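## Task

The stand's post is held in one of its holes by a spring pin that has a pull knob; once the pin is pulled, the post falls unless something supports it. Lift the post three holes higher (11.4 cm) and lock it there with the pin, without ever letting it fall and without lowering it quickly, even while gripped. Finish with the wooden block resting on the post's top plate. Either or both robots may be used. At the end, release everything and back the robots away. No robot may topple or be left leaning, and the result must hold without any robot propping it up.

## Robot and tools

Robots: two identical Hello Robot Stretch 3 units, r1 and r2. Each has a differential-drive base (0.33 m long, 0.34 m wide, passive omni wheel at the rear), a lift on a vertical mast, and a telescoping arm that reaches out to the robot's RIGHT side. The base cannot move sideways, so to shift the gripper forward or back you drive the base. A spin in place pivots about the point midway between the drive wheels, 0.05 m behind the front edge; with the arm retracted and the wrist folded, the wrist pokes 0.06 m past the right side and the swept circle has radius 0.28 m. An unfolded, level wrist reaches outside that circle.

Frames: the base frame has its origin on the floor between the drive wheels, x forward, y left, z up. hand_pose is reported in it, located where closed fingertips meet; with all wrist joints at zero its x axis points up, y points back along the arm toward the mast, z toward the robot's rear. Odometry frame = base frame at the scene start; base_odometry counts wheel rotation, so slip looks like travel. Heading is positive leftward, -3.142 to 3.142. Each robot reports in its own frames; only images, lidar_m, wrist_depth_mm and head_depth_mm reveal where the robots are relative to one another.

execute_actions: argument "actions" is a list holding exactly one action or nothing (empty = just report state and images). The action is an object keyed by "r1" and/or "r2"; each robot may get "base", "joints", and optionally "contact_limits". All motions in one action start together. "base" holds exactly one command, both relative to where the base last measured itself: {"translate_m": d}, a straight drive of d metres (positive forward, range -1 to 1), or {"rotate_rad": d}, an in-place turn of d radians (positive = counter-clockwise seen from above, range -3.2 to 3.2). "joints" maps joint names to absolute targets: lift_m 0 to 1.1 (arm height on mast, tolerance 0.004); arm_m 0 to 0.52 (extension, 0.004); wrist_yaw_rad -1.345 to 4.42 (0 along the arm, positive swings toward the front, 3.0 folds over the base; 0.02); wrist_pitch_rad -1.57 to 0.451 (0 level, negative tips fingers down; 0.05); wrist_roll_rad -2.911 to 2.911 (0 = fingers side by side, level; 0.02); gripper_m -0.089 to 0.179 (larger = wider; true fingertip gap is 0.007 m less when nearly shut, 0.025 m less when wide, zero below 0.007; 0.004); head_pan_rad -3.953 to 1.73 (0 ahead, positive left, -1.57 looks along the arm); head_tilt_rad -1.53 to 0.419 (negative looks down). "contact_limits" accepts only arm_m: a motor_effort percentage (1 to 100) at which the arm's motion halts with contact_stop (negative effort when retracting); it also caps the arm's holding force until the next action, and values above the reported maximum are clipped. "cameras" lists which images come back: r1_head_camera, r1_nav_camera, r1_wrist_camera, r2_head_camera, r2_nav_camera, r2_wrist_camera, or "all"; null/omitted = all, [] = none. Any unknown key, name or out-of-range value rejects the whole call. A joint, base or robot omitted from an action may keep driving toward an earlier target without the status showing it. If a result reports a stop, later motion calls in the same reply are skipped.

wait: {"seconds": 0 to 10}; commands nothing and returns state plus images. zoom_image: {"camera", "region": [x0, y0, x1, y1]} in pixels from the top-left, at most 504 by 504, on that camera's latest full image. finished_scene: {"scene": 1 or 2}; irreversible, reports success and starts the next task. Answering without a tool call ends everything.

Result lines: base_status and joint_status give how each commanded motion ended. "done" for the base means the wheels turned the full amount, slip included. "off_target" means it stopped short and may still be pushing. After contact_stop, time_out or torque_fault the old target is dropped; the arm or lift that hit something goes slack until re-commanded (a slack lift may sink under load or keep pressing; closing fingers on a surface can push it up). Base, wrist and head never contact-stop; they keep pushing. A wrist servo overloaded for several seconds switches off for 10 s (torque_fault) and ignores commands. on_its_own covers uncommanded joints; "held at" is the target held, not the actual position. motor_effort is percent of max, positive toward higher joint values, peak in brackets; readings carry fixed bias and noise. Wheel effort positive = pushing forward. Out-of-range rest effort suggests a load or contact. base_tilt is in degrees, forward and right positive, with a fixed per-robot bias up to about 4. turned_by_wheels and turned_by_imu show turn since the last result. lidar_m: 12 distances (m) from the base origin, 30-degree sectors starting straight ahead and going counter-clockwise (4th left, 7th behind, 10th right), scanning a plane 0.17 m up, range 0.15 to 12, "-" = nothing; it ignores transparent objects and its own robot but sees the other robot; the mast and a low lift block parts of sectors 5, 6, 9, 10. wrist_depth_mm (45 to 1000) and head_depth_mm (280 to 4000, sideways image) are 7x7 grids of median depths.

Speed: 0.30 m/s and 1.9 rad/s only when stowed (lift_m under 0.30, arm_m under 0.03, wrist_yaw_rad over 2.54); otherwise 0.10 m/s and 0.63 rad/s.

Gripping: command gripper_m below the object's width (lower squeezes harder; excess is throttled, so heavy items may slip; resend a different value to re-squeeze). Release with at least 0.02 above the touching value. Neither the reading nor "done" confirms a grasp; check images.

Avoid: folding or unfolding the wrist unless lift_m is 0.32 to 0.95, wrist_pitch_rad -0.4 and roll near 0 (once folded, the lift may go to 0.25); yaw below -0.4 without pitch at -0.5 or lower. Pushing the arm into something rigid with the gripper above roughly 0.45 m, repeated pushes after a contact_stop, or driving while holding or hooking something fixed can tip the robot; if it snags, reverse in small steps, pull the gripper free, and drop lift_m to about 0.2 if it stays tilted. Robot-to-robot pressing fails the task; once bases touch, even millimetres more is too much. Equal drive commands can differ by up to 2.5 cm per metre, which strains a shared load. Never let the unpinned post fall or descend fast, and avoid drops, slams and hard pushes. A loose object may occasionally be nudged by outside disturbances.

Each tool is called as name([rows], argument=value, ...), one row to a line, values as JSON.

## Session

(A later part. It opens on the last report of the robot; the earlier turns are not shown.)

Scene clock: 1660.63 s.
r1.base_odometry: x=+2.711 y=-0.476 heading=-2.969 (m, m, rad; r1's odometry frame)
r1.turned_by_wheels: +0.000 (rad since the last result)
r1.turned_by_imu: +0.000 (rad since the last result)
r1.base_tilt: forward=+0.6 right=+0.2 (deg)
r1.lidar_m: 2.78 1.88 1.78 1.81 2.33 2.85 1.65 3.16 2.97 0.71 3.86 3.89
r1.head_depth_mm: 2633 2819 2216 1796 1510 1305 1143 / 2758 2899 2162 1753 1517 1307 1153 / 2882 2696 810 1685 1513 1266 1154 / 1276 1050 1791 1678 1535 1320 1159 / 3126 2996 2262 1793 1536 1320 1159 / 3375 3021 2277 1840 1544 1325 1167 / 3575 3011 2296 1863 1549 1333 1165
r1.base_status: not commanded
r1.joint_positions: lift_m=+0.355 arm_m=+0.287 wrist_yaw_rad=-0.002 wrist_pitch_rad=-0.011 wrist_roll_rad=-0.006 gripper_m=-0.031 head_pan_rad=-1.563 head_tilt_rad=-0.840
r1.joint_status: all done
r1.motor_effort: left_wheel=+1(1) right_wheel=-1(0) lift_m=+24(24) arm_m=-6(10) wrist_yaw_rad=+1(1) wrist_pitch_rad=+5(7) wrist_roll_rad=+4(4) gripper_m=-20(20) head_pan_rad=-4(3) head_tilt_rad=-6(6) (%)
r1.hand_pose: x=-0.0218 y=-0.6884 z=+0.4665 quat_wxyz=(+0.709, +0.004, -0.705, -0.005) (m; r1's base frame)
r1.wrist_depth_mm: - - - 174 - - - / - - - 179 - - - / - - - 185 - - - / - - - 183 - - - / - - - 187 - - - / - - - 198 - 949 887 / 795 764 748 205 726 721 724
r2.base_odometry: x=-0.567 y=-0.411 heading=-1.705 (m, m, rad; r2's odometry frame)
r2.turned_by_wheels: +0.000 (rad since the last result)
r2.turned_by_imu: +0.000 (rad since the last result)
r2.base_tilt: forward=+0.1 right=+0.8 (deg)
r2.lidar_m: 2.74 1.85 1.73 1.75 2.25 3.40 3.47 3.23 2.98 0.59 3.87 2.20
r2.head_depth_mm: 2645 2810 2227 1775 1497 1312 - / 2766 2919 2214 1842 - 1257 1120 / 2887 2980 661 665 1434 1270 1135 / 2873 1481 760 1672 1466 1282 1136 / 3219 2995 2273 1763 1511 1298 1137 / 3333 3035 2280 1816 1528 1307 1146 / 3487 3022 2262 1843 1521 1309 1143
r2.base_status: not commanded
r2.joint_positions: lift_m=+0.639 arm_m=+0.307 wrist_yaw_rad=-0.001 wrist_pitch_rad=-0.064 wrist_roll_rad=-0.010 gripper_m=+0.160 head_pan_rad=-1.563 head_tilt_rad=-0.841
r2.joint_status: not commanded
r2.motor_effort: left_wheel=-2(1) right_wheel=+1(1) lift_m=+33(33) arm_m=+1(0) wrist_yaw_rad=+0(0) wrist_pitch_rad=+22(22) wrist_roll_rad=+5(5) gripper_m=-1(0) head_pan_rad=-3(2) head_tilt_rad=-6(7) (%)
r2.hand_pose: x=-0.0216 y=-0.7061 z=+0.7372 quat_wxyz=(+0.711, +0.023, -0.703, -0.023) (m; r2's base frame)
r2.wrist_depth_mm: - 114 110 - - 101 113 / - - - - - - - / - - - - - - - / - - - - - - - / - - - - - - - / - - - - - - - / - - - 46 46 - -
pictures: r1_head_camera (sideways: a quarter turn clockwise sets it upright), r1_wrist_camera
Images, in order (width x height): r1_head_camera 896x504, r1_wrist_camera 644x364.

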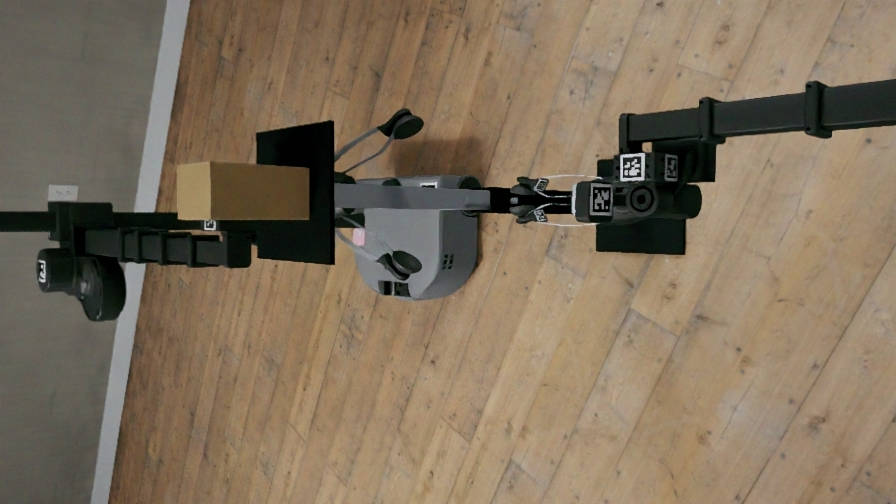

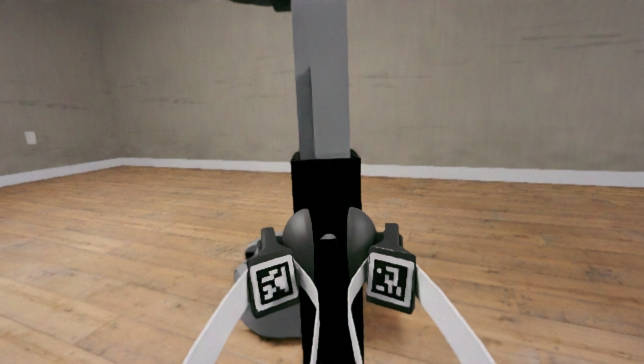

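execute_actions([
  {"r1": {"joints": {"gripper_m": 0.034}}},
], cameras=[])

execute_actions([
  {"r1": {"joints": {"arm_m": 0.30}, "contact_limits": {"arm_m": 10}}},
], cameras=[])

execute_actions([
  {"r1": {"joints": {"gripper_m": -0.02}}},
], cameras=[])

execute_actions([
  {"r1": {"joints": {"arm_m": 0.295}}},
], cameras=["r1_wrist_camera", "r1_head_camera"])

zoom_image(camera="r1_head_camera", region=[460, 140, 620, 260])

Scene clock: 1689.67 s.
r1.base_odometry: x=+2.711 y=-0.476 heading=-2.969 (m, m, rad; r1's odometry frame)
r1.turned_by_wheels: +0.000 (rad since the last result)
r1.turned_by_imu: +0.000 (rad since the last result)
r1.base_tilt: forward=+0.6 right=+0.2 (deg)
r1.lidar_m: 2.77 1.88 1.78 1.81 2.33 2.86 1.66 3.15 2.97 0.71 3.85 3.90
r1.head_depth_mm: 2638 2828 2232 1795 1505 1307 1144 / 2795 2900 2157 1763 1515 1306 1152 / 2863 2691 810 1679 1496 1263 1150 / 1269 1055 1796 1692 1533 1322 1157 / 3159 2987 2276 1785 1538 1322 1162 / 3373 3014 2289 1842 1552 1330 1163 / 3596 3043 2306 1856 1551 1332 1166
r1.base_status: not commanded
r1.joint_positions: lift_m=+0.355 arm_m=+0.287 wrist_yaw_rad=-0.002 wrist_pitch_rad=-0.019 wrist_roll_rad=-0.006 gripper_m=+0.034 head_pan_rad=-1.563 head_tilt_rad=-0.840
r1.joint_status: all done
r1.motor_effort: left_wheel=+2(1) right_wheel=-1(1) lift_m=+24(24) arm_m=-3(6) wrist_yaw_rad=+2(2) wrist_pitch_rad=+8(9) wrist_roll_rad=+4(4) gripper_m=+0(76) head_pan_rad=-3(3) head_tilt_rad=-6(6) (%)
r1.hand_pose: x=-0.0219 y=-0.6880 z=+0.4647 quat_wxyz=(+0.709, +0.006, -0.705, -0.007) (m; r1's base frame)
r1.wrist_depth_mm: - - - 175 - - - / - - - 180 - - - / - - - 186 - - - / - - - 183 - - - / - - - 187 - - - / - - - 198 922 901 874 / 786 790 719 210 737 712 718
r2.base_odometry: x=-0.567 y=-0.411 heading=-1.705 (m, m, rad; r2's odometry frame)
r2.turned_by_wheels: +0.000 (rad since the last result)
r2.turned_by_imu: -0.001 (rad since the last result)
r2.base_tilt: forward=+0.0 right=+0.8 (deg)
r2.lidar_m: 2.73 1.85 1.73 1.76 2.24 3.39 3.46 3.20 2.98 0.58 3.91 2.19
r2.head_depth_mm: 2638 2779 2209 1782 1490 1307 - / 2759 2941 2219 1842 - 1259 1123 / 2864 2929 661 666 1439 1278 1135 / 2893 1474 761 1660 1479 1280 1134 / 3187 2999 2269 1748 1517 1299 1139 / 3353 3015 2291 1829 1517 1305 1145 / 3560 3041 2284 1818 1517 1308 1140
r2.base_status: not commanded
r2.joint_positions: lift_m=+0.639 arm_m=+0.307 wrist_yaw_rad=-0.001 wrist_pitch_rad=-0.064 wrist_roll_rad=-0.010 gripper_m=+0.160 head_pan_rad=-1.563 head_tilt_rad=-0.841
r2.joint_status: not commanded
r2.motor_effort: left_wheel=-1(2) right_wheel=+1(1) lift_m=+33(33) arm_m=+0(0) wrist_yaw_rad=+0(0) wrist_pitch_rad=+22(22) wrist_roll_rad=+5(5) gripper_m=+0(1) head_pan_rad=-2(2) head_tilt_rad=-6(6) (%)
r2.hand_pose: x=-0.0216 y=-0.7061 z=+0.7372 quat_wxyz=(+0.711, +0.023, -0.703, -0.023) (m; r2's base frame)
r2.wrist_depth_mm: - 113 110 - - 101 113 / - - - - - - - / - - - - - - - / - - - - - - - / - - - - - - - / - - - - - - - / - - - 46 46 - -
pictures: none
No camera images: the call's "cameras" was empty. Leave "cameras" out to get every camera's image.

Scene clock: 1690.57 s.
r1.base_odometry: x=+2.711 y=-0.476 heading=-2.969 (m, m, rad; r1's odometry frame)
r1.turned_by_wheels: +0.000 (rad since the last result)
r1.turned_by_imu: +0.000 (rad since the last result)
r1.base_tilt: forward=+0.6 right=+0.3 (deg)
r1.lidar_m: 2.77 1.87 1.78 1.81 2.33 2.86 1.66 3.15 2.97 0.71 3.86 3.89
r1.head_depth_mm: 2642 2835 2209 1791 1511 1304 1147 / 2778 2909 2156 1771 1515 1306 1150 / 2873 2700 811 1677 1524 1261 1155 / 1274 1054 1794 1687 1531 1318 1155 / 3163 2977 2269 1789 1537 1323 1159 / 3382 3006 2296 1835 1547 1327 1166 / 3557 3067 2300 1852 1552 1340 1166
r1.base_status: not commanded
r1.joint_positions: lift_m=+0.355 arm_m=+0.300 wrist_yaw_rad=-0.002 wrist_pitch_rad=-0.019 wrist_roll_rad=-0.006 gripper_m=+0.034 head_pan_rad=-1.563 head_tilt_rad=-0.840
r1.joint_status: all done
r1.motor_effort: left_wheel=+2(2) right_wheel=-1(1) lift_m=+24(24) arm_m=+4(5) wrist_yaw_rad=+2(2) wrist_pitch_rad=+8(8) wrist_roll_rad=+4(4) gripper_m=+0(0) head_pan_rad=-3(3) head_tilt_rad=-5(6) (%)
r1.contact_limits: arm_m 10 (drawing in: default 26, maximum 43; extending or still: default 36, maximum 59)
r1.hand_pose: x=-0.0219 y=-0.7004 z=+0.4646 quat_wxyz=(+0.709, +0.006, -0.705, -0.008) (m; r1's base frame)
r1.wrist_depth_mm: - - - 162 - - - / - - - 167 - - - / - - - 174 - - - / - - - 169 - - - / - - - 175 - - - / - - - 181 938 911 879 / 790 766 716 193 709 709 711
r2.base_odometry: x=-0.567 y=-0.411 heading=-1.705 (m, m, rad; r2's odometry frame)
r2.turned_by_wheels: +0.000 (rad since the last result)
r2.turned_by_imu: +0.000 (rad since the last result)
r2.base_tilt: forward=+0.0 right=+0.8 (deg)
r2.lidar_m: 2.74 1.86 1.73 1.76 2.25 3.40 3.46 3.21 2.98 0.59 3.88 2.20
r2.head_depth_mm: 2616 2828 2216 1783 1492 1307 - / 2732 2916 2192 1851 - 1267 1123 / 2902 2954 658 664 1432 1280 1127 / 2891 1488 755 1662 1470 1285 1138 / 3182 3045 2249 1769 1506 1296 1140 / 3336 3020 2288 1813 1523 1291 1141 / 3567 3006 2268 1833 1526 1304 1141
r2.base_status: not commanded
r2.joint_positions: lift_m=+0.639 arm_m=+0.307 wrist_yaw_rad=-0.001 wrist_pitch_rad=-0.064 wrist_roll_rad=-0.010 gripper_m=+0.160 head_pan_rad=-1.563 head_tilt_rad=-0.841
r2.joint_status: not commanded
r2.motor_effort: left_wheel=-2(1) right_wheel=+1(1) lift_m=+33(33) arm_m=+1(0) wrist_yaw_rad=+0(0) wrist_pitch_rad=+23(23) wrist_roll_rad=+5(5) gripper_m=+0(0) head_pan_rad=-2(2) head_tilt_rad=-6(7) (%)
r2.hand_pose: x=-0.0216 y=-0.7061 z=+0.7372 quat_wxyz=(+0.711, +0.023, -0.703, -0.023) (m; r2's base frame)
r2.wrist_depth_mm: - 113 110 - - 100 113 / - - - - - - - / - - - - - - - / - - - - - - - / - - - - - - - / - - - - - - - / - - - 46 46 - -
pictures: none
No camera images: the call's "cameras" was empty. Leave "cameras" out to get every camera's image.

Scene clock: 1691.60 s.
r1.base_odometry: x=+2.711 y=-0.476 heading=-2.969 (m, m, rad; r1's odometry frame)
r1.turned_by_wheels: +0.000 (rad since the last result)
r1.turned_by_imu: +0.000 (rad since the last result)
r1.base_tilt: forward=+0.6 right=+0.2 (deg)
r1.lidar_m: 2.77 1.88 1.78 1.81 2.33 2.86 1.65 3.16 2.97 0.71 3.88 3.91
r1.head_depth_mm: 2645 2828 2208 1799 1510 1301 1147 / 2772 2912 2152 1756 1519 1312 1147 / 2894 2683 810 1676 1525 1262 1152 / 1270 1050 1787 1696 1533 1322 1160 / 3131 2995 2273 1781 1538 1322 1162 / 3384 3029 2295 1845 1546 1331 1162 / 3585 3053 2291 1851 1552 1338 1169
r1.base_status: not commanded
r1.joint_positions: lift_m=+0.355 arm_m=+0.300 wrist_yaw_rad=-0.002 wrist_pitch_rad=-0.020 wrist_roll_rad=-0.006 gripper_m=-0.019 head_pan_rad=-1.563 head_tilt_rad=-0.840
r1.joint_status: all done
r1.motor_effort: left_wheel=+2(2) right_wheel=+0(1) lift_m=+24(24) arm_m=+4(4) wrist_yaw_rad=+2(2) wrist_pitch_rad=+9(9) wrist_roll_rad=+4(4) gripper_m=-18(93) head_pan_rad=-3(3) head_tilt_rad=-5(5) (%)
r1.hand_pose: x=-0.0219 y=-0.7004 z=+0.4643 quat_wxyz=(+0.709, +0.007, -0.705, -0.008) (m; r1's base frame)
r1.wrist_depth_mm: - - - 162 - - - / - - - 165 - - - / - - - 174 - - - / - - - 170 - - - / - - - 175 - - - / - - - 146 980 933 890 / 775 774 711 194 720 712 699
r2.base_odometry: x=-0.567 y=-0.411 heading=-1.705 (m, m, rad; r2's odometry frame)
r2.turned_by_wheels: +0.000 (rad since the last result)
r2.turned_by_imu: +0.000 (rad since the last result)
r2.base_tilt: forward=+0.0 right=+0.8 (deg)
r2.lidar_m: 2.75 1.85 1.73 1.76 2.25 3.39 3.46 3.21 2.98 0.58 3.88 2.20
r2.head_depth_mm: 2633 2839 2205 1774 1495 1304 - / 2763 2929 2226 1838 - 1265 1118 / 2886 2917 661 663 1429 1271 1132 / 2900 1484 759 1669 1477 1279 1133 / 3165 3028 2263 1758 1514 1294 1138 / 3354 3020 2266 1819 1520 1298 1136 / 3565 3072 2266 1842 1525 1308 1144
r2.base_status: not commanded
r2.joint_positions: lift_m=+0.639 arm_m=+0.307 wrist_yaw_rad=-0.001 wrist_pitch_rad=-0.064 wrist_roll_rad=-0.010 gripper_m=+0.160 head_pan_rad=-1.563 head_tilt_rad=-0.841
r2.joint_status: not commanded
r2.motor_effort: left_wheel=-1(2) right_wheel=+1(1) lift_m=+33(33) arm_m=+0(0) wrist_yaw_rad=+0(0) wrist_pitch_rad=+22(23) wrist_roll_rad=+5(5) gripper_m=+0(0) head_pan_rad=-2(2) head_tilt_rad=-6(6) (%)
r2.hand_pose: x=-0.0216 y=-0.7061 z=+0.7372 quat_wxyz=(+0.711, +0.023, -0.703, -0.023) (m; r2's base frame)
r2.wrist_depth_mm: - 114 110 - - 101 113 / - - - - - - - / - - - - - - - / - - - - - - - / - - - - - - - / - - - - - - - / - - - 46 46 - -
pictures: none
No camera images: the call's "cameras" was empty. Leave "cameras" out to get every camera's image.

Scene clock: 1692.40 s.
r1.base_odometry: x=+2.711 y=-0.476 heading=-2.969 (m, m, rad; r1's odometry frame)
r1.turned_by_wheels: +0.000 (rad since the last result)
r1.turned_by_imu: +0.000 (rad since the last result)
r1.base_tilt: forward=+0.6 right=+0.2 (deg)
r1.lidar_m: 2.76 1.88 1.78 1.80 2.33 2.86 1.66 3.17 2.97 0.71 3.89 3.89
r1.head_depth_mm: 2689 2817 2209 1803 1508 1303 1146 / 2781 2921 2153 1760 1519 1309 1150 / 2891 2688 809 1676 1528 1269 1155 / 1264 1053 1788 1687 1527 1320 1156 / 3164 3004 2260 1787 1541 1326 1162 / 3406 3022 2281 1848 1550 1330 1165 / 3574 3062 2293 1851 1554 1334 1168
r1.base_status: not commanded
r1.joint_positions: lift_m=+0.355 arm_m=+0.295 wrist_yaw_rad=-0.002 wrist_pitch_rad=-0.017 wrist_roll_rad=-0.006 gripper_m=-0.019 head_pan_rad=-1.563 head_tilt_rad=-0.840
r1.joint_status: all done
r1.motor_effort: left_wheel=+1(2) right_wheel=+0(1) lift_m=+24(24) arm_m=-5(10) wrist_yaw_rad=+1(2) wrist_pitch_rad=+7(9) wrist_roll_rad=+4(4) gripper_m=-18(18) head_pan_rad=-3(4) head_tilt_rad=-6(6) (%)
r1.hand_pose: x=-0.0219 y=-0.6962 z=+0.4652 quat_wxyz=(+0.709, +0.006, -0.705, -0.007) (m; r1's base frame)
r1.wrist_depth_mm: - - - 165 - - - / - - - 171 - - - / - - - 178 - - - / - - - 174 - - - / - - - 179 - - - / - - - 169 - 925 889 / 806 761 725 199 728 733 722
r2.base_odometry: x=-0.567 y=-0.411 heading=-1.705 (m, m, rad; r2's odometry frame)
r2.turned_by_wheels: +0.000 (rad since the last result)
r2.turned_by_imu: +0.000 (rad since the last result)
r2.base_tilt: forward=+0.0 right=+0.8 (deg)
r2.lidar_m: 2.73 1.86 1.73 1.76 2.25 3.38 3.46 3.22 2.98 0.59 3.90 2.20
r2.head_depth_mm: 2638 2840 2202 1784 1498 1303 - / 2758 2945 2230 1853 - 1260 1118 / 2889 2983 660 663 1436 1274 1129 / 2890 1473 757 1661 1489 1279 1135 / 3186 2990 2275 1764 1505 1303 1136 / 3337 3052 2278 1836 1535 1308 1138 / 3592 3021 2289 1827 1522 1301 1146
r2.base_status: not commanded
r2.joint_positions: lift_m=+0.639 arm_m=+0.307 wrist_yaw_rad=-0.001 wrist_pitch_rad=-0.064 wrist_roll_rad=-0.010 gripper_m=+0.160 head_pan_rad=-1.563 head_tilt_rad=-0.841
r2.joint_status: not commanded
r2.motor_effort: left_wheel=-1(1) right_wheel=+1(1) lift_m=+33(33) arm_m=+0(1) wrist_yaw_rad=+1(1) wrist_pitch_rad=+22(22) wrist_roll_rad=+5(5) gripper_m=+0(0) head_pan_rad=-3(3) head_tilt_rad=-6(6) (%)
r2.hand_pose: x=-0.0216 y=-0.7061 z=+0.7372 quat_wxyz=(+0.711, +0.023, -0.703, -0.023) (m; r2's base frame)
r2.wrist_depth_mm: - 113 110 - - 101 113 / - - - - - - - / - - - - - - - / - - - - - - - / - - - - - - - / - - - - - - - / - - - 46 46 - -
pictures: r1_head_camera (sideways: a quarter turn clockwise sets it upright), r1_wrist_camera
Images, in order (width x height): r1_head_camera 896x504, r1_wrist_camera 644x364.

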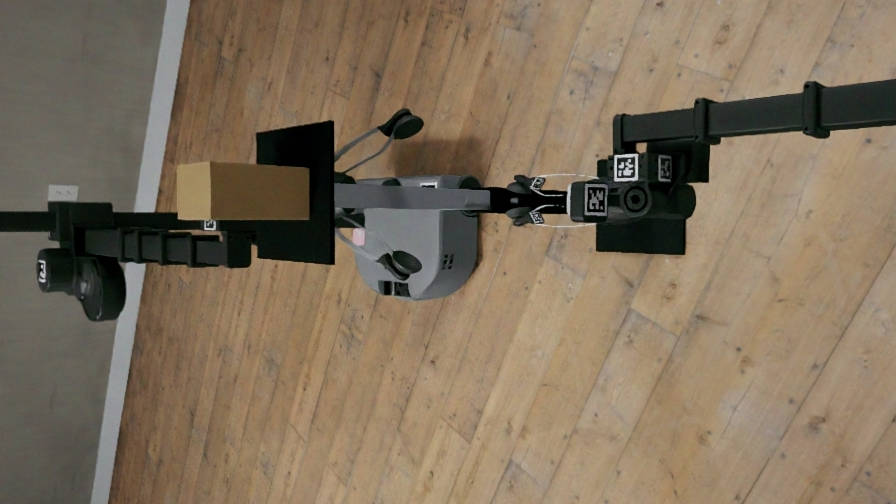

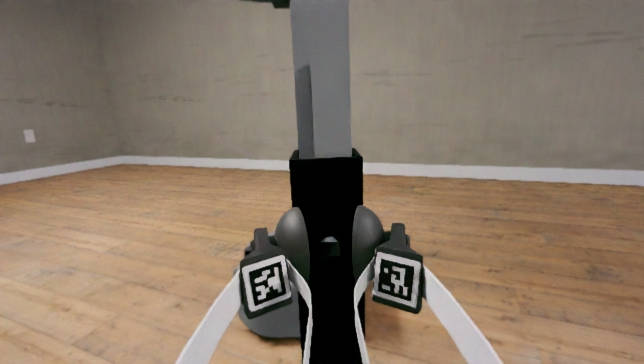

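Region (460, 140, 620, 260) of r1_head_camera's 896x504 image, scaled by 3.150, with more detail than that image has; it fills the top 378 rows of this view, and the rest is white.

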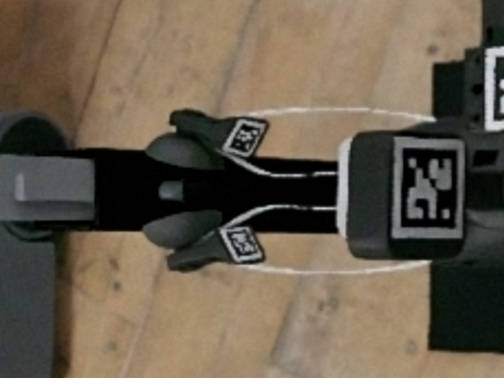

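execute_actions([
  {"r1": {"joints": {"arm_m": 0.2932}}},
], cameras=["r1_wrist_camera"])

execute_actions([
  {"r1": {"joints": {"gripper_m": -0.085}}},
], cameras=["r1_wrist_camera"])

execute_actions([
  {"r1": {"joints": {"arm_m": 0.283}}},
], cameras=["r1_wrist_camera", "r1_head_camera"])

zoom_image(camera="r1_head_camera", region=[460, 140, 620, 260])

Scene clock: 1703.40 s.
r1.base_odometry: x=+2.711 y=-0.476 heading=-2.969 (m, m, rad; r1's odometry frame)
r1.turned_by_wheels: +0.000 (rad since the last result)
r1.turned_by_imu: +0.000 (rad since the last result)
r1.base_tilt: forward=+0.6 right=+0.3 (deg)
r1.lidar_m: 2.77 1.87 1.78 1.81 2.32 2.86 1.65 3.16 2.97 0.71 3.89 3.90
r1.head_depth_mm: 2644 2844 2216 1797 1515 1299 1148 / 2780 2897 2145 1762 1519 1311 1149 / 2855 2661 809 1675 1522 1265 1151 / 1271 1053 1790 1686 1529 1321 1152 / 3160 2983 2285 1794 1537 1325 1160 / 3363 2986 2283 1850 1544 1323 1162 / 3605 3050 2301 1856 1555 1334 1167
r1.base_status: not commanded
r1.joint_positions: lift_m=+0.355 arm_m=+0.294 wrist_yaw_rad=-0.002 wrist_pitch_rad=-0.015 wrist_roll_rad=-0.006 gripper_m=-0.019 head_pan_rad=-1.563 head_tilt_rad=-0.840
r1.joint_status: all done
r1.motor_effort: left_wheel=+2(2) right_wheel=+0(0) lift_m=+24(24) arm_m=-6(6) wrist_yaw_rad=+2(2) wrist_pitch_rad=+6(7) wrist_roll_rad=+4(4) gripper_m=-16(18) head_pan_rad=-3(3) head_tilt_rad=-5(5) (%)
r1.hand_pose: x=-0.0219 y=-0.6946 z=+0.4657 quat_wxyz=(+0.709, +0.005, -0.705, -0.006) (m; r1's base frame)
r1.wrist_depth_mm: - - - 167 - - - / - - - 173 - - - / - - - 179 - - - / - - - 176 - - - / - - - 182 - - - / - - - 192 - 904 899 / 791 772 726 200 711 723 725
r2.base_odometry: x=-0.567 y=-0.411 heading=-1.705 (m, m, rad; r2's odometry frame)
r2.turned_by_wheels: +0.000 (rad since the last result)
r2.turned_by_imu: -0.001 (rad since the last result)
r2.base_tilt: forward=+0.0 right=+0.8 (deg)
r2.lidar_m: 2.74 1.86 1.73 1.77 2.25 3.40 3.46 3.24 2.98 0.58 3.91 2.20
r2.head_depth_mm: 2608 2814 2209 1771 1499 1304 - / 2753 2963 2233 1844 - 1268 1123 / 2864 2981 661 664 1436 1278 1129 / 2946 1486 760 1666 1475 1288 1130 / 3195 3052 2261 1763 1507 1304 1144 / 3348 3054 2278 1822 1511 1303 1143 / 3563 3049 2271 1818 1519 1310 1145
r2.base_status: not commanded
r2.joint_positions: lift_m=+0.639 arm_m=+0.307 wrist_yaw_rad=-0.001 wrist_pitch_rad=-0.064 wrist_roll_rad=-0.010 gripper_m=+0.160 head_pan_rad=-1.563 head_tilt_rad=-0.841
r2.joint_status: not commanded
r2.motor_effort: left_wheel=-2(1) right_wheel=+1(1) lift_m=+33(33) arm_m=+0(1) wrist_yaw_rad=+0(1) wrist_pitch_rad=+22(22) wrist_roll_rad=+5(5) gripper_m=+0(1) head_pan_rad=-2(2) head_tilt_rad=-6(6) (%)
r2.hand_pose: x=-0.0216 y=-0.7061 z=+0.7372 quat_wxyz=(+0.711, +0.023, -0.703, -0.023) (m; r2's base frame)
r2.wrist_depth_mm: - 114 110 - - 101 113 / - - - - - - - / - - - - - - - / - - - - - - - / - - - - - - - / - - - - - - - / - - - 46 46 - -
pictures: r1_wrist_camera
Images, in order (width x height): r1_wrist_camera 644x364.

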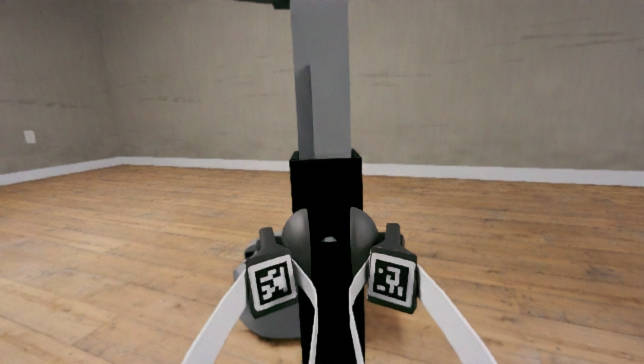

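Scene clock: 1704.53 s.
r1.base_odometry: x=+2.711 y=-0.476 heading=-2.969 (m, m, rad; r1's odometry frame)
r1.turned_by_wheels: +0.000 (rad since the last result)
r1.turned_by_imu: +0.000 (rad since the last result)
r1.base_tilt: forward=+0.6 right=+0.3 (deg)
r1.lidar_m: 2.77 1.87 1.78 1.81 2.33 2.85 1.65 3.16 2.96 0.71 3.86 3.91
r1.head_depth_mm: 2652 2829 2212 1798 1504 1297 1147 / 2763 2899 2151 1760 1516 1309 1149 / 2878 2686 810 1681 1526 1262 1153 / 1273 1054 1787 1687 1528 1320 1158 / 3140 2984 2280 1789 1543 1324 1161 / 3398 2986 2293 1842 1540 1330 1165 / 3565 3018 2311 1858 1552 1337 1169
r1.base_status: not commanded
r1.joint_positions: lift_m=+0.355 arm_m=+0.294 wrist_yaw_rad=-0.002 wrist_pitch_rad=-0.012 wrist_roll_rad=-0.006 gripper_m=-0.083 head_pan_rad=-1.563 head_tilt_rad=-0.840
r1.joint_status: all done
r1.motor_effort: left_wheel=+2(1) right_wheel=+0(0) lift_m=+24(24) arm_m=-6(6) wrist_yaw_rad=+2(2) wrist_pitch_rad=+5(6) wrist_roll_rad=+4(4) gripper_m=-39(100) head_pan_rad=-3(3) head_tilt_rad=-6(5) (%)
r1.hand_pose: x=-0.0219 y=-0.6947 z=+0.4665 quat_wxyz=(+0.709, +0.004, -0.705, -0.005) (m; r1's base frame)
r1.wrist_depth_mm: - - - 167 - - - / - - - 173 - - - / - - - 179 - - - / - - - 177 - - - / - - - 180 - - - / - - - 149 - 938 907 / 775 768 722 198 747 711 710
r2.base_odometry: x=-0.567 y=-0.411 heading=-1.705 (m, m, rad; r2's odometry frame)
r2.turned_by_wheels: +0.000 (rad since the last result)
r2.turned_by_imu: +0.000 (rad since the last result)
r2.base_tilt: forward=+0.0 right=+0.8 (deg)
r2.lidar_m: 2.74 1.86 1.73 1.76 2.24 3.39 3.46 3.22 2.98 0.58 3.91 2.20
r2.head_depth_mm: 2643 2769 2205 1778 1492 1305 - / 2722 2929 2257 1844 - 1269 1114 / 2826 2973 661 666 1441 1278 1133 / 2889 1472 761 1661 1480 1281 1138 / 3190 3022 2259 1760 1528 1294 1139 / 3380 3035 2283 1822 1516 1308 1141 / 3550 3023 2297 1816 1513 1308 1151
r2.base_status: not commanded
r2.joint_positions: lift_m=+0.639 arm_m=+0.307 wrist_yaw_rad=-0.001 wrist_pitch_rad=-0.064 wrist_roll_rad=-0.010 gripper_m=+0.160 head_pan_rad=-1.563 head_tilt_rad=-0.841
r2.joint_status: not commanded
r2.motor_effort: left_wheel=-1(2) right_wheel=+1(1) lift_m=+33(33) arm_m=+0(1) wrist_yaw_rad=+0(1) wrist_pitch_rad=+22(22) wrist_roll_rad=+5(5) gripper_m=+0(0) head_pan_rad=-3(3) head_tilt_rad=-6(6) (%)
r2.hand_pose: x=-0.0216 y=-0.7061 z=+0.7372 quat_wxyz=(+0.711, +0.023, -0.703, -0.023) (m; r2's base frame)
r2.wrist_depth_mm: - 113 110 - - 101 113 / - - - - - - - / - - - - - - - / - - - - - - - / - - - - - - - / - - - - - - - / - - - 46 46 - -
pictures: r1_wrist_camera
Images, in order (width x height): r1_wrist_camera 644x364.

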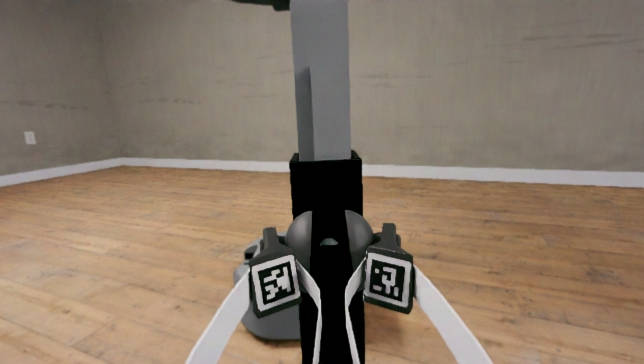

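Scene clock: 1705.43 s.
r1.base_odometry: x=+2.711 y=-0.476 heading=-2.969 (m, m, rad; r1's odometry frame)
r1.turned_by_wheels: +0.000 (rad since the last result)
r1.turned_by_imu: +0.000 (rad since the last result)
r1.base_tilt: forward=+0.6 right=+0.2 (deg)
r1.lidar_m: 2.77 1.88 1.78 1.80 2.32 2.86 1.66 3.15 2.97 0.71 3.86 3.91
r1.head_depth_mm: 2640 2824 2204 1801 1509 1306 1142 / 2768 2917 2154 1761 1519 1309 1155 / 2869 2687 809 1680 1523 1266 1153 / 1271 1054 1787 1693 1531 1320 1159 / 3171 3006 2275 1784 1540 1322 1161 / 3349 2983 2295 1852 1546 1326 1167 / 3618 3043 2298 1854 1553 1332 1166
r1.base_status: not commanded
r1.joint_positions: lift_m=+0.355 arm_m=+0.283 wrist_yaw_rad=-0.002 wrist_pitch_rad=+0.003 wrist_roll_rad=-0.006 gripper_m=-0.079 head_pan_rad=-1.563 head_tilt_rad=-0.840
r1.joint_status: all done
r1.motor_effort: left_wheel=+2(2) right_wheel=+0(1) lift_m=+24(25) arm_m=-5(14) wrist_yaw_rad=+2(1) wrist_pitch_rad=-2(4) wrist_roll_rad=+4(4) gripper_m=-36(38) head_pan_rad=-3(3) head_tilt_rad=-5(6) (%)
r1.hand_pose: x=-0.0218 y=-0.6847 z=+0.4703 quat_wxyz=(+0.709, -0.001, -0.705, +0.000) (m; r1's base frame)
r1.wrist_depth_mm: - - - 178 - - - / - - - 184 - - - / - - - 189 - - - / - - - 188 - - - / - - - 191 - - - / - - - 201 - 946 937 / 783 767 735 210 762 737 719
r2.base_odometry: x=-0.567 y=-0.411 heading=-1.705 (m, m, rad; r2's odometry frame)
r2.turned_by_wheels: +0.000 (rad since the last result)
r2.turned_by_imu: +0.000 (rad since the last result)
r2.base_tilt: forward=+0.0 right=+0.8 (deg)
r2.lidar_m: 2.73 1.85 1.73 1.76 2.25 3.40 3.46 3.23 2.97 0.59 3.88 2.20
r2.head_depth_mm: 2652 2794 2194 1772 1505 1305 - / 2772 2961 2198 1858 - 1263 1122 / 2891 2957 658 662 1438 1281 1133 / 2875 1472 759 1679 1474 1289 1138 / 3139 3018 2273 1770 1510 1300 1141 / 3357 3027 2261 1815 1519 1300 1147 / 3542 3001 2284 1825 1533 1305 1142
r2.base_status: not commanded
r2.joint_positions: lift_m=+0.639 arm_m=+0.307 wrist_yaw_rad=-0.001 wrist_pitch_rad=-0.064 wrist_roll_rad=-0.010 gripper_m=+0.160 head_pan_rad=-1.563 head_tilt_rad=-0.841
r2.joint_status: not commanded
r2.motor_effort: left_wheel=-2(1) right_wheel=+1(1) lift_m=+33(33) arm_m=+1(1) wrist_yaw_rad=+0(0) wrist_pitch_rad=+22(22) wrist_roll_rad=+5(5) gripper_m=+0(1) head_pan_rad=-2(2) head_tilt_rad=-6(7) (%)
r2.hand_pose: x=-0.0216 y=-0.7061 z=+0.7372 quat_wxyz=(+0.711, +0.023, -0.703, -0.023) (m; r2's base frame)
r2.wrist_depth_mm: - 113 110 - - 101 113 / - - - - - - - / - - - - - - - / - - - - - - - / - - - - - - - / - - - - - - - / - - - 46 46 - -
pictures: r1_head_camera (sideways: a quarter turn clockwise sets it upright), r1_wrist_camera
Images, in order (width x height): r1_head_camera 896x504, r1_wrist_camera 644x364.

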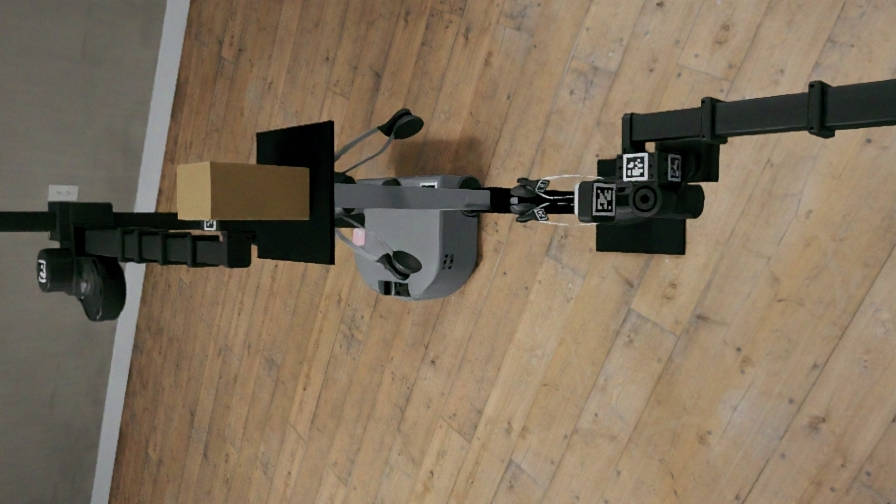

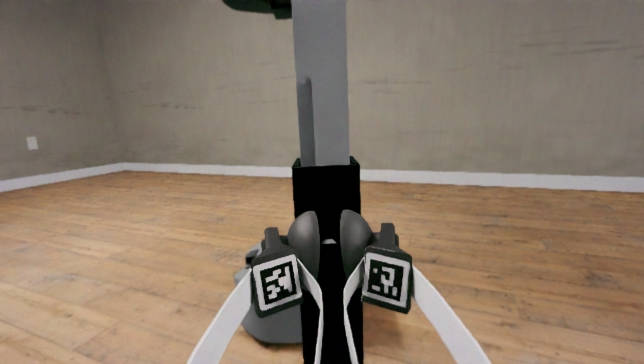

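Region (460, 140, 620, 260) of r1_head_camera's 896x504 image, scaled by 3.150, with more detail than that image has; it fills the top 378 rows of this view, and the rest is white.

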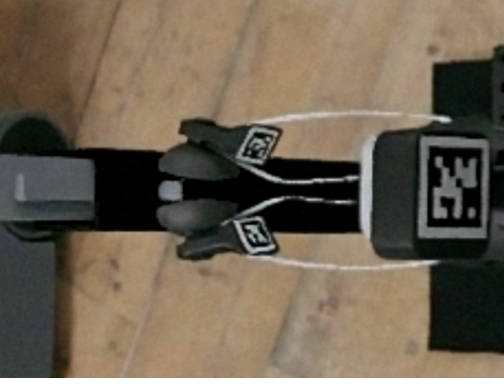

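execute_actions([
  {"r1": {"joints": {"gripper_m": 0.12}}},
], cameras=[])

execute_actions([
  {"r1": {"joints": {"arm_m": 0.375}, "contact_limits": {"arm_m": 10}}},
], cameras=["r1_wrist_camera", "r1_head_camera"])

execute_actions([
  {"r1": {"joints": {"gripper_m": 0.03}}},
], cameras=["r1_wrist_camera", "r1_head_camera"])

zoom_image(camera="r1_head_camera", region=[420, 130, 620, 280])

Scene clock: 1827.47 s.
r1.base_odometry: x=+2.711 y=-0.476 heading=-2.969 (m, m, rad; r1's odometry frame)
r1.turned_by_wheels: +0.000 (rad since the last result)
r1.turned_by_imu: -0.001 (rad since the last result)
r1.base_tilt: forward=+0.6 right=+0.2 (deg)
r1.lidar_m: 2.77 1.88 1.78 1.81 2.32 2.86 1.65 3.16 2.97 0.71 3.86 3.90
r1.head_depth_mm: 2639 2824 2213 1792 1513 1307 1144 / 2771 2912 2148 1768 1521 1315 1157 / 2880 2695 807 1682 1491 1263 1152 / 1269 1052 1789 1687 1538 1327 1155 / 3115 2997 2267 1784 1538 1320 1159 / 3410 3026 2291 1844 1543 1334 1164 / 3584 3050 2310 1848 1548 1332 1167
r1.base_status: not commanded
r1.joint_positions: lift_m=+0.355 arm_m=+0.283 wrist_yaw_rad=-0.002 wrist_pitch_rad=-0.019 wrist_roll_rad=-0.006 gripper_m=+0.120 head_pan_rad=-1.563 head_tilt_rad=-0.840
r1.joint_status: all done
r1.motor_effort: left_wheel=+2(2) right_wheel=-2(1) lift_m=+23(23) arm_m=-3(5) wrist_yaw_rad=+1(1) wrist_pitch_rad=+8(8) wrist_roll_rad=+4(4) gripper_m=+0(81) head_pan_rad=-3(4) head_tilt_rad=-5(6) (%)
r1.hand_pose: x=-0.0219 y=-0.6840 z=+0.4647 quat_wxyz=(+0.709, +0.006, -0.705, -0.007) (m; r1's base frame)
r1.wrist_depth_mm: - - - 178 - - - / - - - 182 - - - / - - - 191 - - - / - - - 189 - - - / - - - 192 - - - / - - 770 204 931 - 897 / 787 760 731 212 714 702 721
r2.base_odometry: x=-0.567 y=-0.411 heading=-1.705 (m, m, rad; r2's odometry frame)
r2.turned_by_wheels: +0.000 (rad since the last result)
r2.turned_by_imu: -0.004 (rad since the last result)
r2.base_tilt: forward=+0.0 right=+0.8 (deg)
r2.lidar_m: 2.76 1.86 1.73 1.76 2.25 3.40 3.45 3.23 2.97 0.58 3.89 2.20
r2.head_depth_mm: 2618 2796 2196 1792 1496 1305 - / 2770 2939 2248 1838 - 1264 1120 / 2840 2962 660 665 1447 1287 1131 / 2924 1472 759 1660 1463 1287 1131 / 3182 2994 2256 1757 1511 1295 1139 / 3347 3053 2253 1820 1524 1302 1142 / 3514 3071 2295 1843 1540 1317 1144
r2.base_status: not commanded
r2.joint_positions: lift_m=+0.639 arm_m=+0.307 wrist_yaw_rad=-0.001 wrist_pitch_rad=-0.064 wrist_roll_rad=-0.010 gripper_m=+0.160 head_pan_rad=-1.563 head_tilt_rad=-0.841
r2.joint_status: not commanded
r2.motor_effort: left_wheel=-2(1) right_wheel=+1(1) lift_m=+33(33) arm_m=+0(0) wrist_yaw_rad=+0(0) wrist_pitch_rad=+22(22) wrist_roll_rad=+5(6) gripper_m=+0(0) head_pan_rad=-3(3) head_tilt_rad=-6(6) (%)
r2.hand_pose: x=-0.0216 y=-0.7061 z=+0.7372 quat_wxyz=(+0.711, +0.023, -0.703, -0.023) (m; r2's base frame)
r2.wrist_depth_mm: - 113 110 - - 101 112 / - - - - - - - / - - - - - - - / - - - - - - - / - - - - - - - / - - - - - - - / - - - 46 46 - -
pictures: none
No camera images: the call's "cameras" was empty. Leave "cameras" out to get every camera's image.

Scene clock: 1829.37 s.
r1.base_odometry: x=+2.711 y=-0.476 heading=-2.969 (m, m, rad; r1's odometry frame)
r1.turned_by_wheels: +0.000 (rad since the last result)
r1.turned_by_imu: +0.000 (rad since the last result)
r1.base_tilt: forward=+0.6 right=+0.2 (deg)
r1.lidar_m: 2.78 1.87 1.78 1.81 2.33 2.86 1.65 3.17 2.97 0.71 3.86 3.91
r1.head_depth_mm: 2641 2833 2217 1791 1515 1300 1147 / 2763 2903 2158 1762 1557 1291 1145 / 2837 2688 809 1682 - 1308 1153 / 1265 1052 1794 1685 1537 1321 1156 / 3175 2998 2272 1790 1531 1323 1164 / 3401 3017 2283 1848 1543 1323 1163 / 3580 3041 2305 1852 1551 1333 1166
r1.base_status: not commanded
r1.joint_positions: lift_m=+0.355 arm_m=+0.375 wrist_yaw_rad=-0.002 wrist_pitch_rad=-0.019 wrist_roll_rad=-0.006 gripper_m=+0.120 head_pan_rad=-1.563 head_tilt_rad=-0.840
r1.joint_status: all done
r1.motor_effort: left_wheel=+2(2) right_wheel=-1(1) lift_m=+24(23) arm_m=+4(4) wrist_yaw_rad=+2(2) wrist_pitch_rad=+8(8) wrist_roll_rad=+4(4) gripper_m=+0(0) head_pan_rad=-3(3) head_tilt_rad=-6(5) (%)
r1.contact_limits: arm_m 10 (drawing in: default 26, maximum 43; extending or still: default 36, maximum 59)
r1.hand_pose: x=-0.0219 y=-0.7754 z=+0.4646 quat_wxyz=(+0.709, +0.007, -0.705, -0.008) (m; r1's base frame)
r1.wrist_depth_mm: - - - 90 - - - / - - - 93 - - - / - - - 97 - - - / - - - 98 - - - / - - - 97 - - - / - - 693 101 811 - 903 / 765 737 685 104 675 705 706
r2.base_odometry: x=-0.567 y=-0.411 heading=-1.705 (m, m, rad; r2's odometry frame)
r2.turned_by_wheels: +0.000 (rad since the last result)
r2.turned_by_imu: -0.001 (rad since the last result)
r2.base_tilt: forward=+0.0 right=+0.8 (deg)
r2.lidar_m: 2.73 1.86 1.73 1.76 2.25 3.39 3.46 3.22 2.98 0.59 3.88 2.20
r2.head_depth_mm: 2615 2808 2195 1778 1485 1310 - / 2743 2970 2223 1841 - 1267 1118 / 2874 2929 659 664 1435 1277 1130 / 2874 1479 757 1678 1470 1284 1135 / 3174 2986 2265 1765 1514 1300 1139 / 3322 3051 2289 1842 1526 1300 1141 / 3555 3020 2284 1836 1528 1313 1145
r2.base_status: not commanded
r2.joint_positions: lift_m=+0.639 arm_m=+0.307 wrist_yaw_rad=-0.001 wrist_pitch_rad=-0.064 wrist_roll_rad=-0.010 gripper_m=+0.160 head_pan_rad=-1.563 head_tilt_rad=-0.841
r2.joint_status: not commanded
r2.motor_effort: left_wheel=-2(2) right_wheel=+1(1) lift_m=+33(33) arm_m=+0(0) wrist_yaw_rad=+0(0) wrist_pitch_rad=+22(22) wrist_roll_rad=+5(5) gripper_m=+0(1) head_pan_rad=-3(3) head_tilt_rad=-6(6) (%)
r2.hand_pose: x=-0.0216 y=-0.7061 z=+0.7372 quat_wxyz=(+0.711, +0.023, -0.703, -0.023) (m; r2's base frame)
r2.wrist_depth_mm: - 114 110 - - 101 113 / - - - - - - - / - - - - - - - / - - - - - - - / - - - - - - - / - - - - - - - / - - - 46 46 - -
pictures: r1_head_camera (sideways: a quarter turn clockwise sets it upright), r1_wrist_camera
Images, in order (width x height): r1_head_camera 896x504, r1_wrist_camera 644x364.

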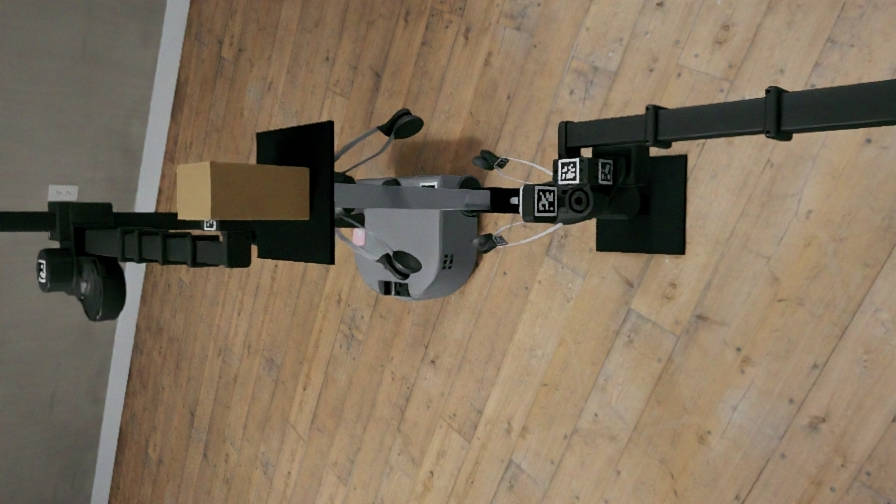

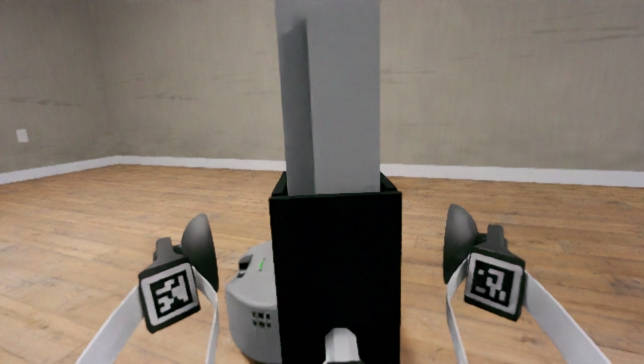

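Scene clock: 1830.77 s.
r1.base_odometry: x=+2.711 y=-0.476 heading=-2.969 (m, m, rad; r1's odometry frame)
r1.turned_by_wheels: +0.000 (rad since the last result)
r1.turned_by_imu: +0.000 (rad since the last result)
r1.base_tilt: forward=+0.6 right=+0.3 (deg)
r1.lidar_m: 2.77 1.87 1.78 1.81 2.33 2.85 1.66 3.15 2.97 0.71 3.86 3.90
r1.head_depth_mm: 2635 2796 2219 1792 1502 1306 1145 / 2790 2921 2147 1758 1548 1300 1151 / 2874 2684 808 1678 - 1313 1152 / 1267 1050 1793 1686 1534 1318 1159 / 3131 2966 2271 1792 1538 1325 1162 / 3365 3035 2290 1827 1549 1321 1165 / 3548 3046 2314 1857 1558 1334 1166
r1.base_status: not commanded
r1.joint_positions: lift_m=+0.355 arm_m=+0.375 wrist_yaw_rad=-0.006 wrist_pitch_rad=-0.019 wrist_roll_rad=-0.006 gripper_m=+0.031 head_pan_rad=-1.563 head_tilt_rad=-0.840
r1.joint_status: all done
r1.motor_effort: left_wheel=+1(2) right_wheel=+2(2) lift_m=+23(24) arm_m=+3(4) wrist_yaw_rad=+7(9) wrist_pitch_rad=+8(8) wrist_roll_rad=+4(4) gripper_m=-14(88) head_pan_rad=-3(3) head_tilt_rad=-6(5) (%)
r1.hand_pose: x=-0.0230 y=-0.7755 z=+0.4646 quat_wxyz=(+0.709, +0.005, -0.705, -0.009) (m; r1's base frame)
r1.wrist_depth_mm: - - - 91 - - - / - - - 94 - - - / - - - 97 - - - / - - - 98 - - - / - - - 97 98 - - / - - - 101 102 920 898 / 778 779 693 104 688 722 712
r2.base_odometry: x=-0.567 y=-0.411 heading=-1.705 (m, m, rad; r2's odometry frame)
r2.turned_by_wheels: +0.000 (rad since the last result)
r2.turned_by_imu: +0.000 (rad since the last result)
r2.base_tilt: forward=+0.0 right=+0.8 (deg)
r2.lidar_m: 2.74 1.85 1.73 1.76 2.24 3.39 3.45 3.23 2.98 0.58 3.91 2.20
r2.head_depth_mm: 2633 2832 2199 1772 1491 1302 - / 2766 2919 2237 1837 - 1264 1126 / 2850 2955 659 665 1443 1287 1132 / 2850 1475 759 1662 1476 1285 1133 / 3207 2979 2242 1757 1529 1295 1140 / 3361 3044 2287 1837 1522 1309 1143 / 3539 3032 2274 1838 1525 1318 1149
r2.base_status: not commanded
r2.joint_positions: lift_m=+0.639 arm_m=+0.307 wrist_yaw_rad=-0.001 wrist_pitch_rad=-0.064 wrist_roll_rad=-0.010 gripper_m=+0.160 head_pan_rad=-1.563 head_tilt_rad=-0.841
r2.joint_status: not commanded
r2.motor_effort: left_wheel=-1(2) right_wheel=+1(1) lift_m=+33(33) arm_m=+0(0) wrist_yaw_rad=+0(0) wrist_pitch_rad=+22(22) wrist_roll_rad=+5(5) gripper_m=+0(0) head_pan_rad=-2(3) head_tilt_rad=-6(6) (%)
r2.hand_pose: x=-0.0216 y=-0.7061 z=+0.7372 quat_wxyz=(+0.711, +0.023, -0.703, -0.023) (m; r2's base frame)
r2.wrist_depth_mm: - 113 110 - - 100 113 / - - - - - - - / - - - - - - - / - - - - - - - / - - - - - - - / - - - - - - - / - - - 46 46 - -
pictures: r1_head_camera (sideways: a quarter turn clockwise sets it upright), r1_wrist_camera
Images, in order (width x height): r1_head_camera 896x504, r1_wrist_camera 644x364.

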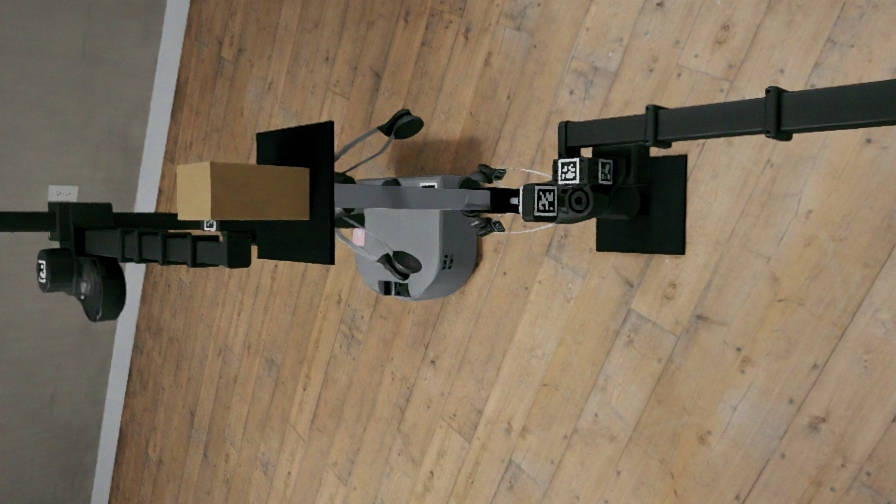

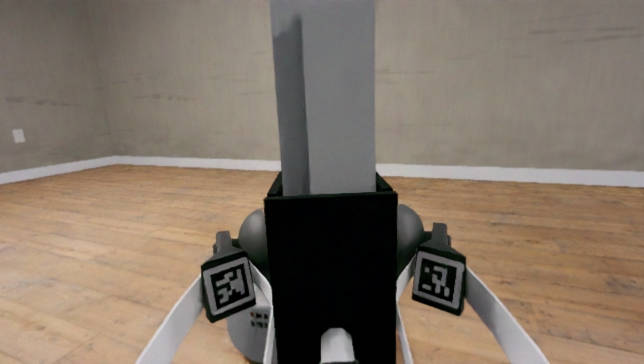

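Region (420, 130, 620, 280) of r1_head_camera's 896x504 image, scaled by 2.520, with more detail than that image has; it fills the top 378 rows of this view, and the rest is white.

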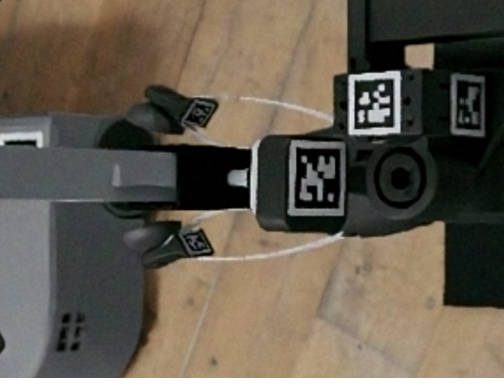

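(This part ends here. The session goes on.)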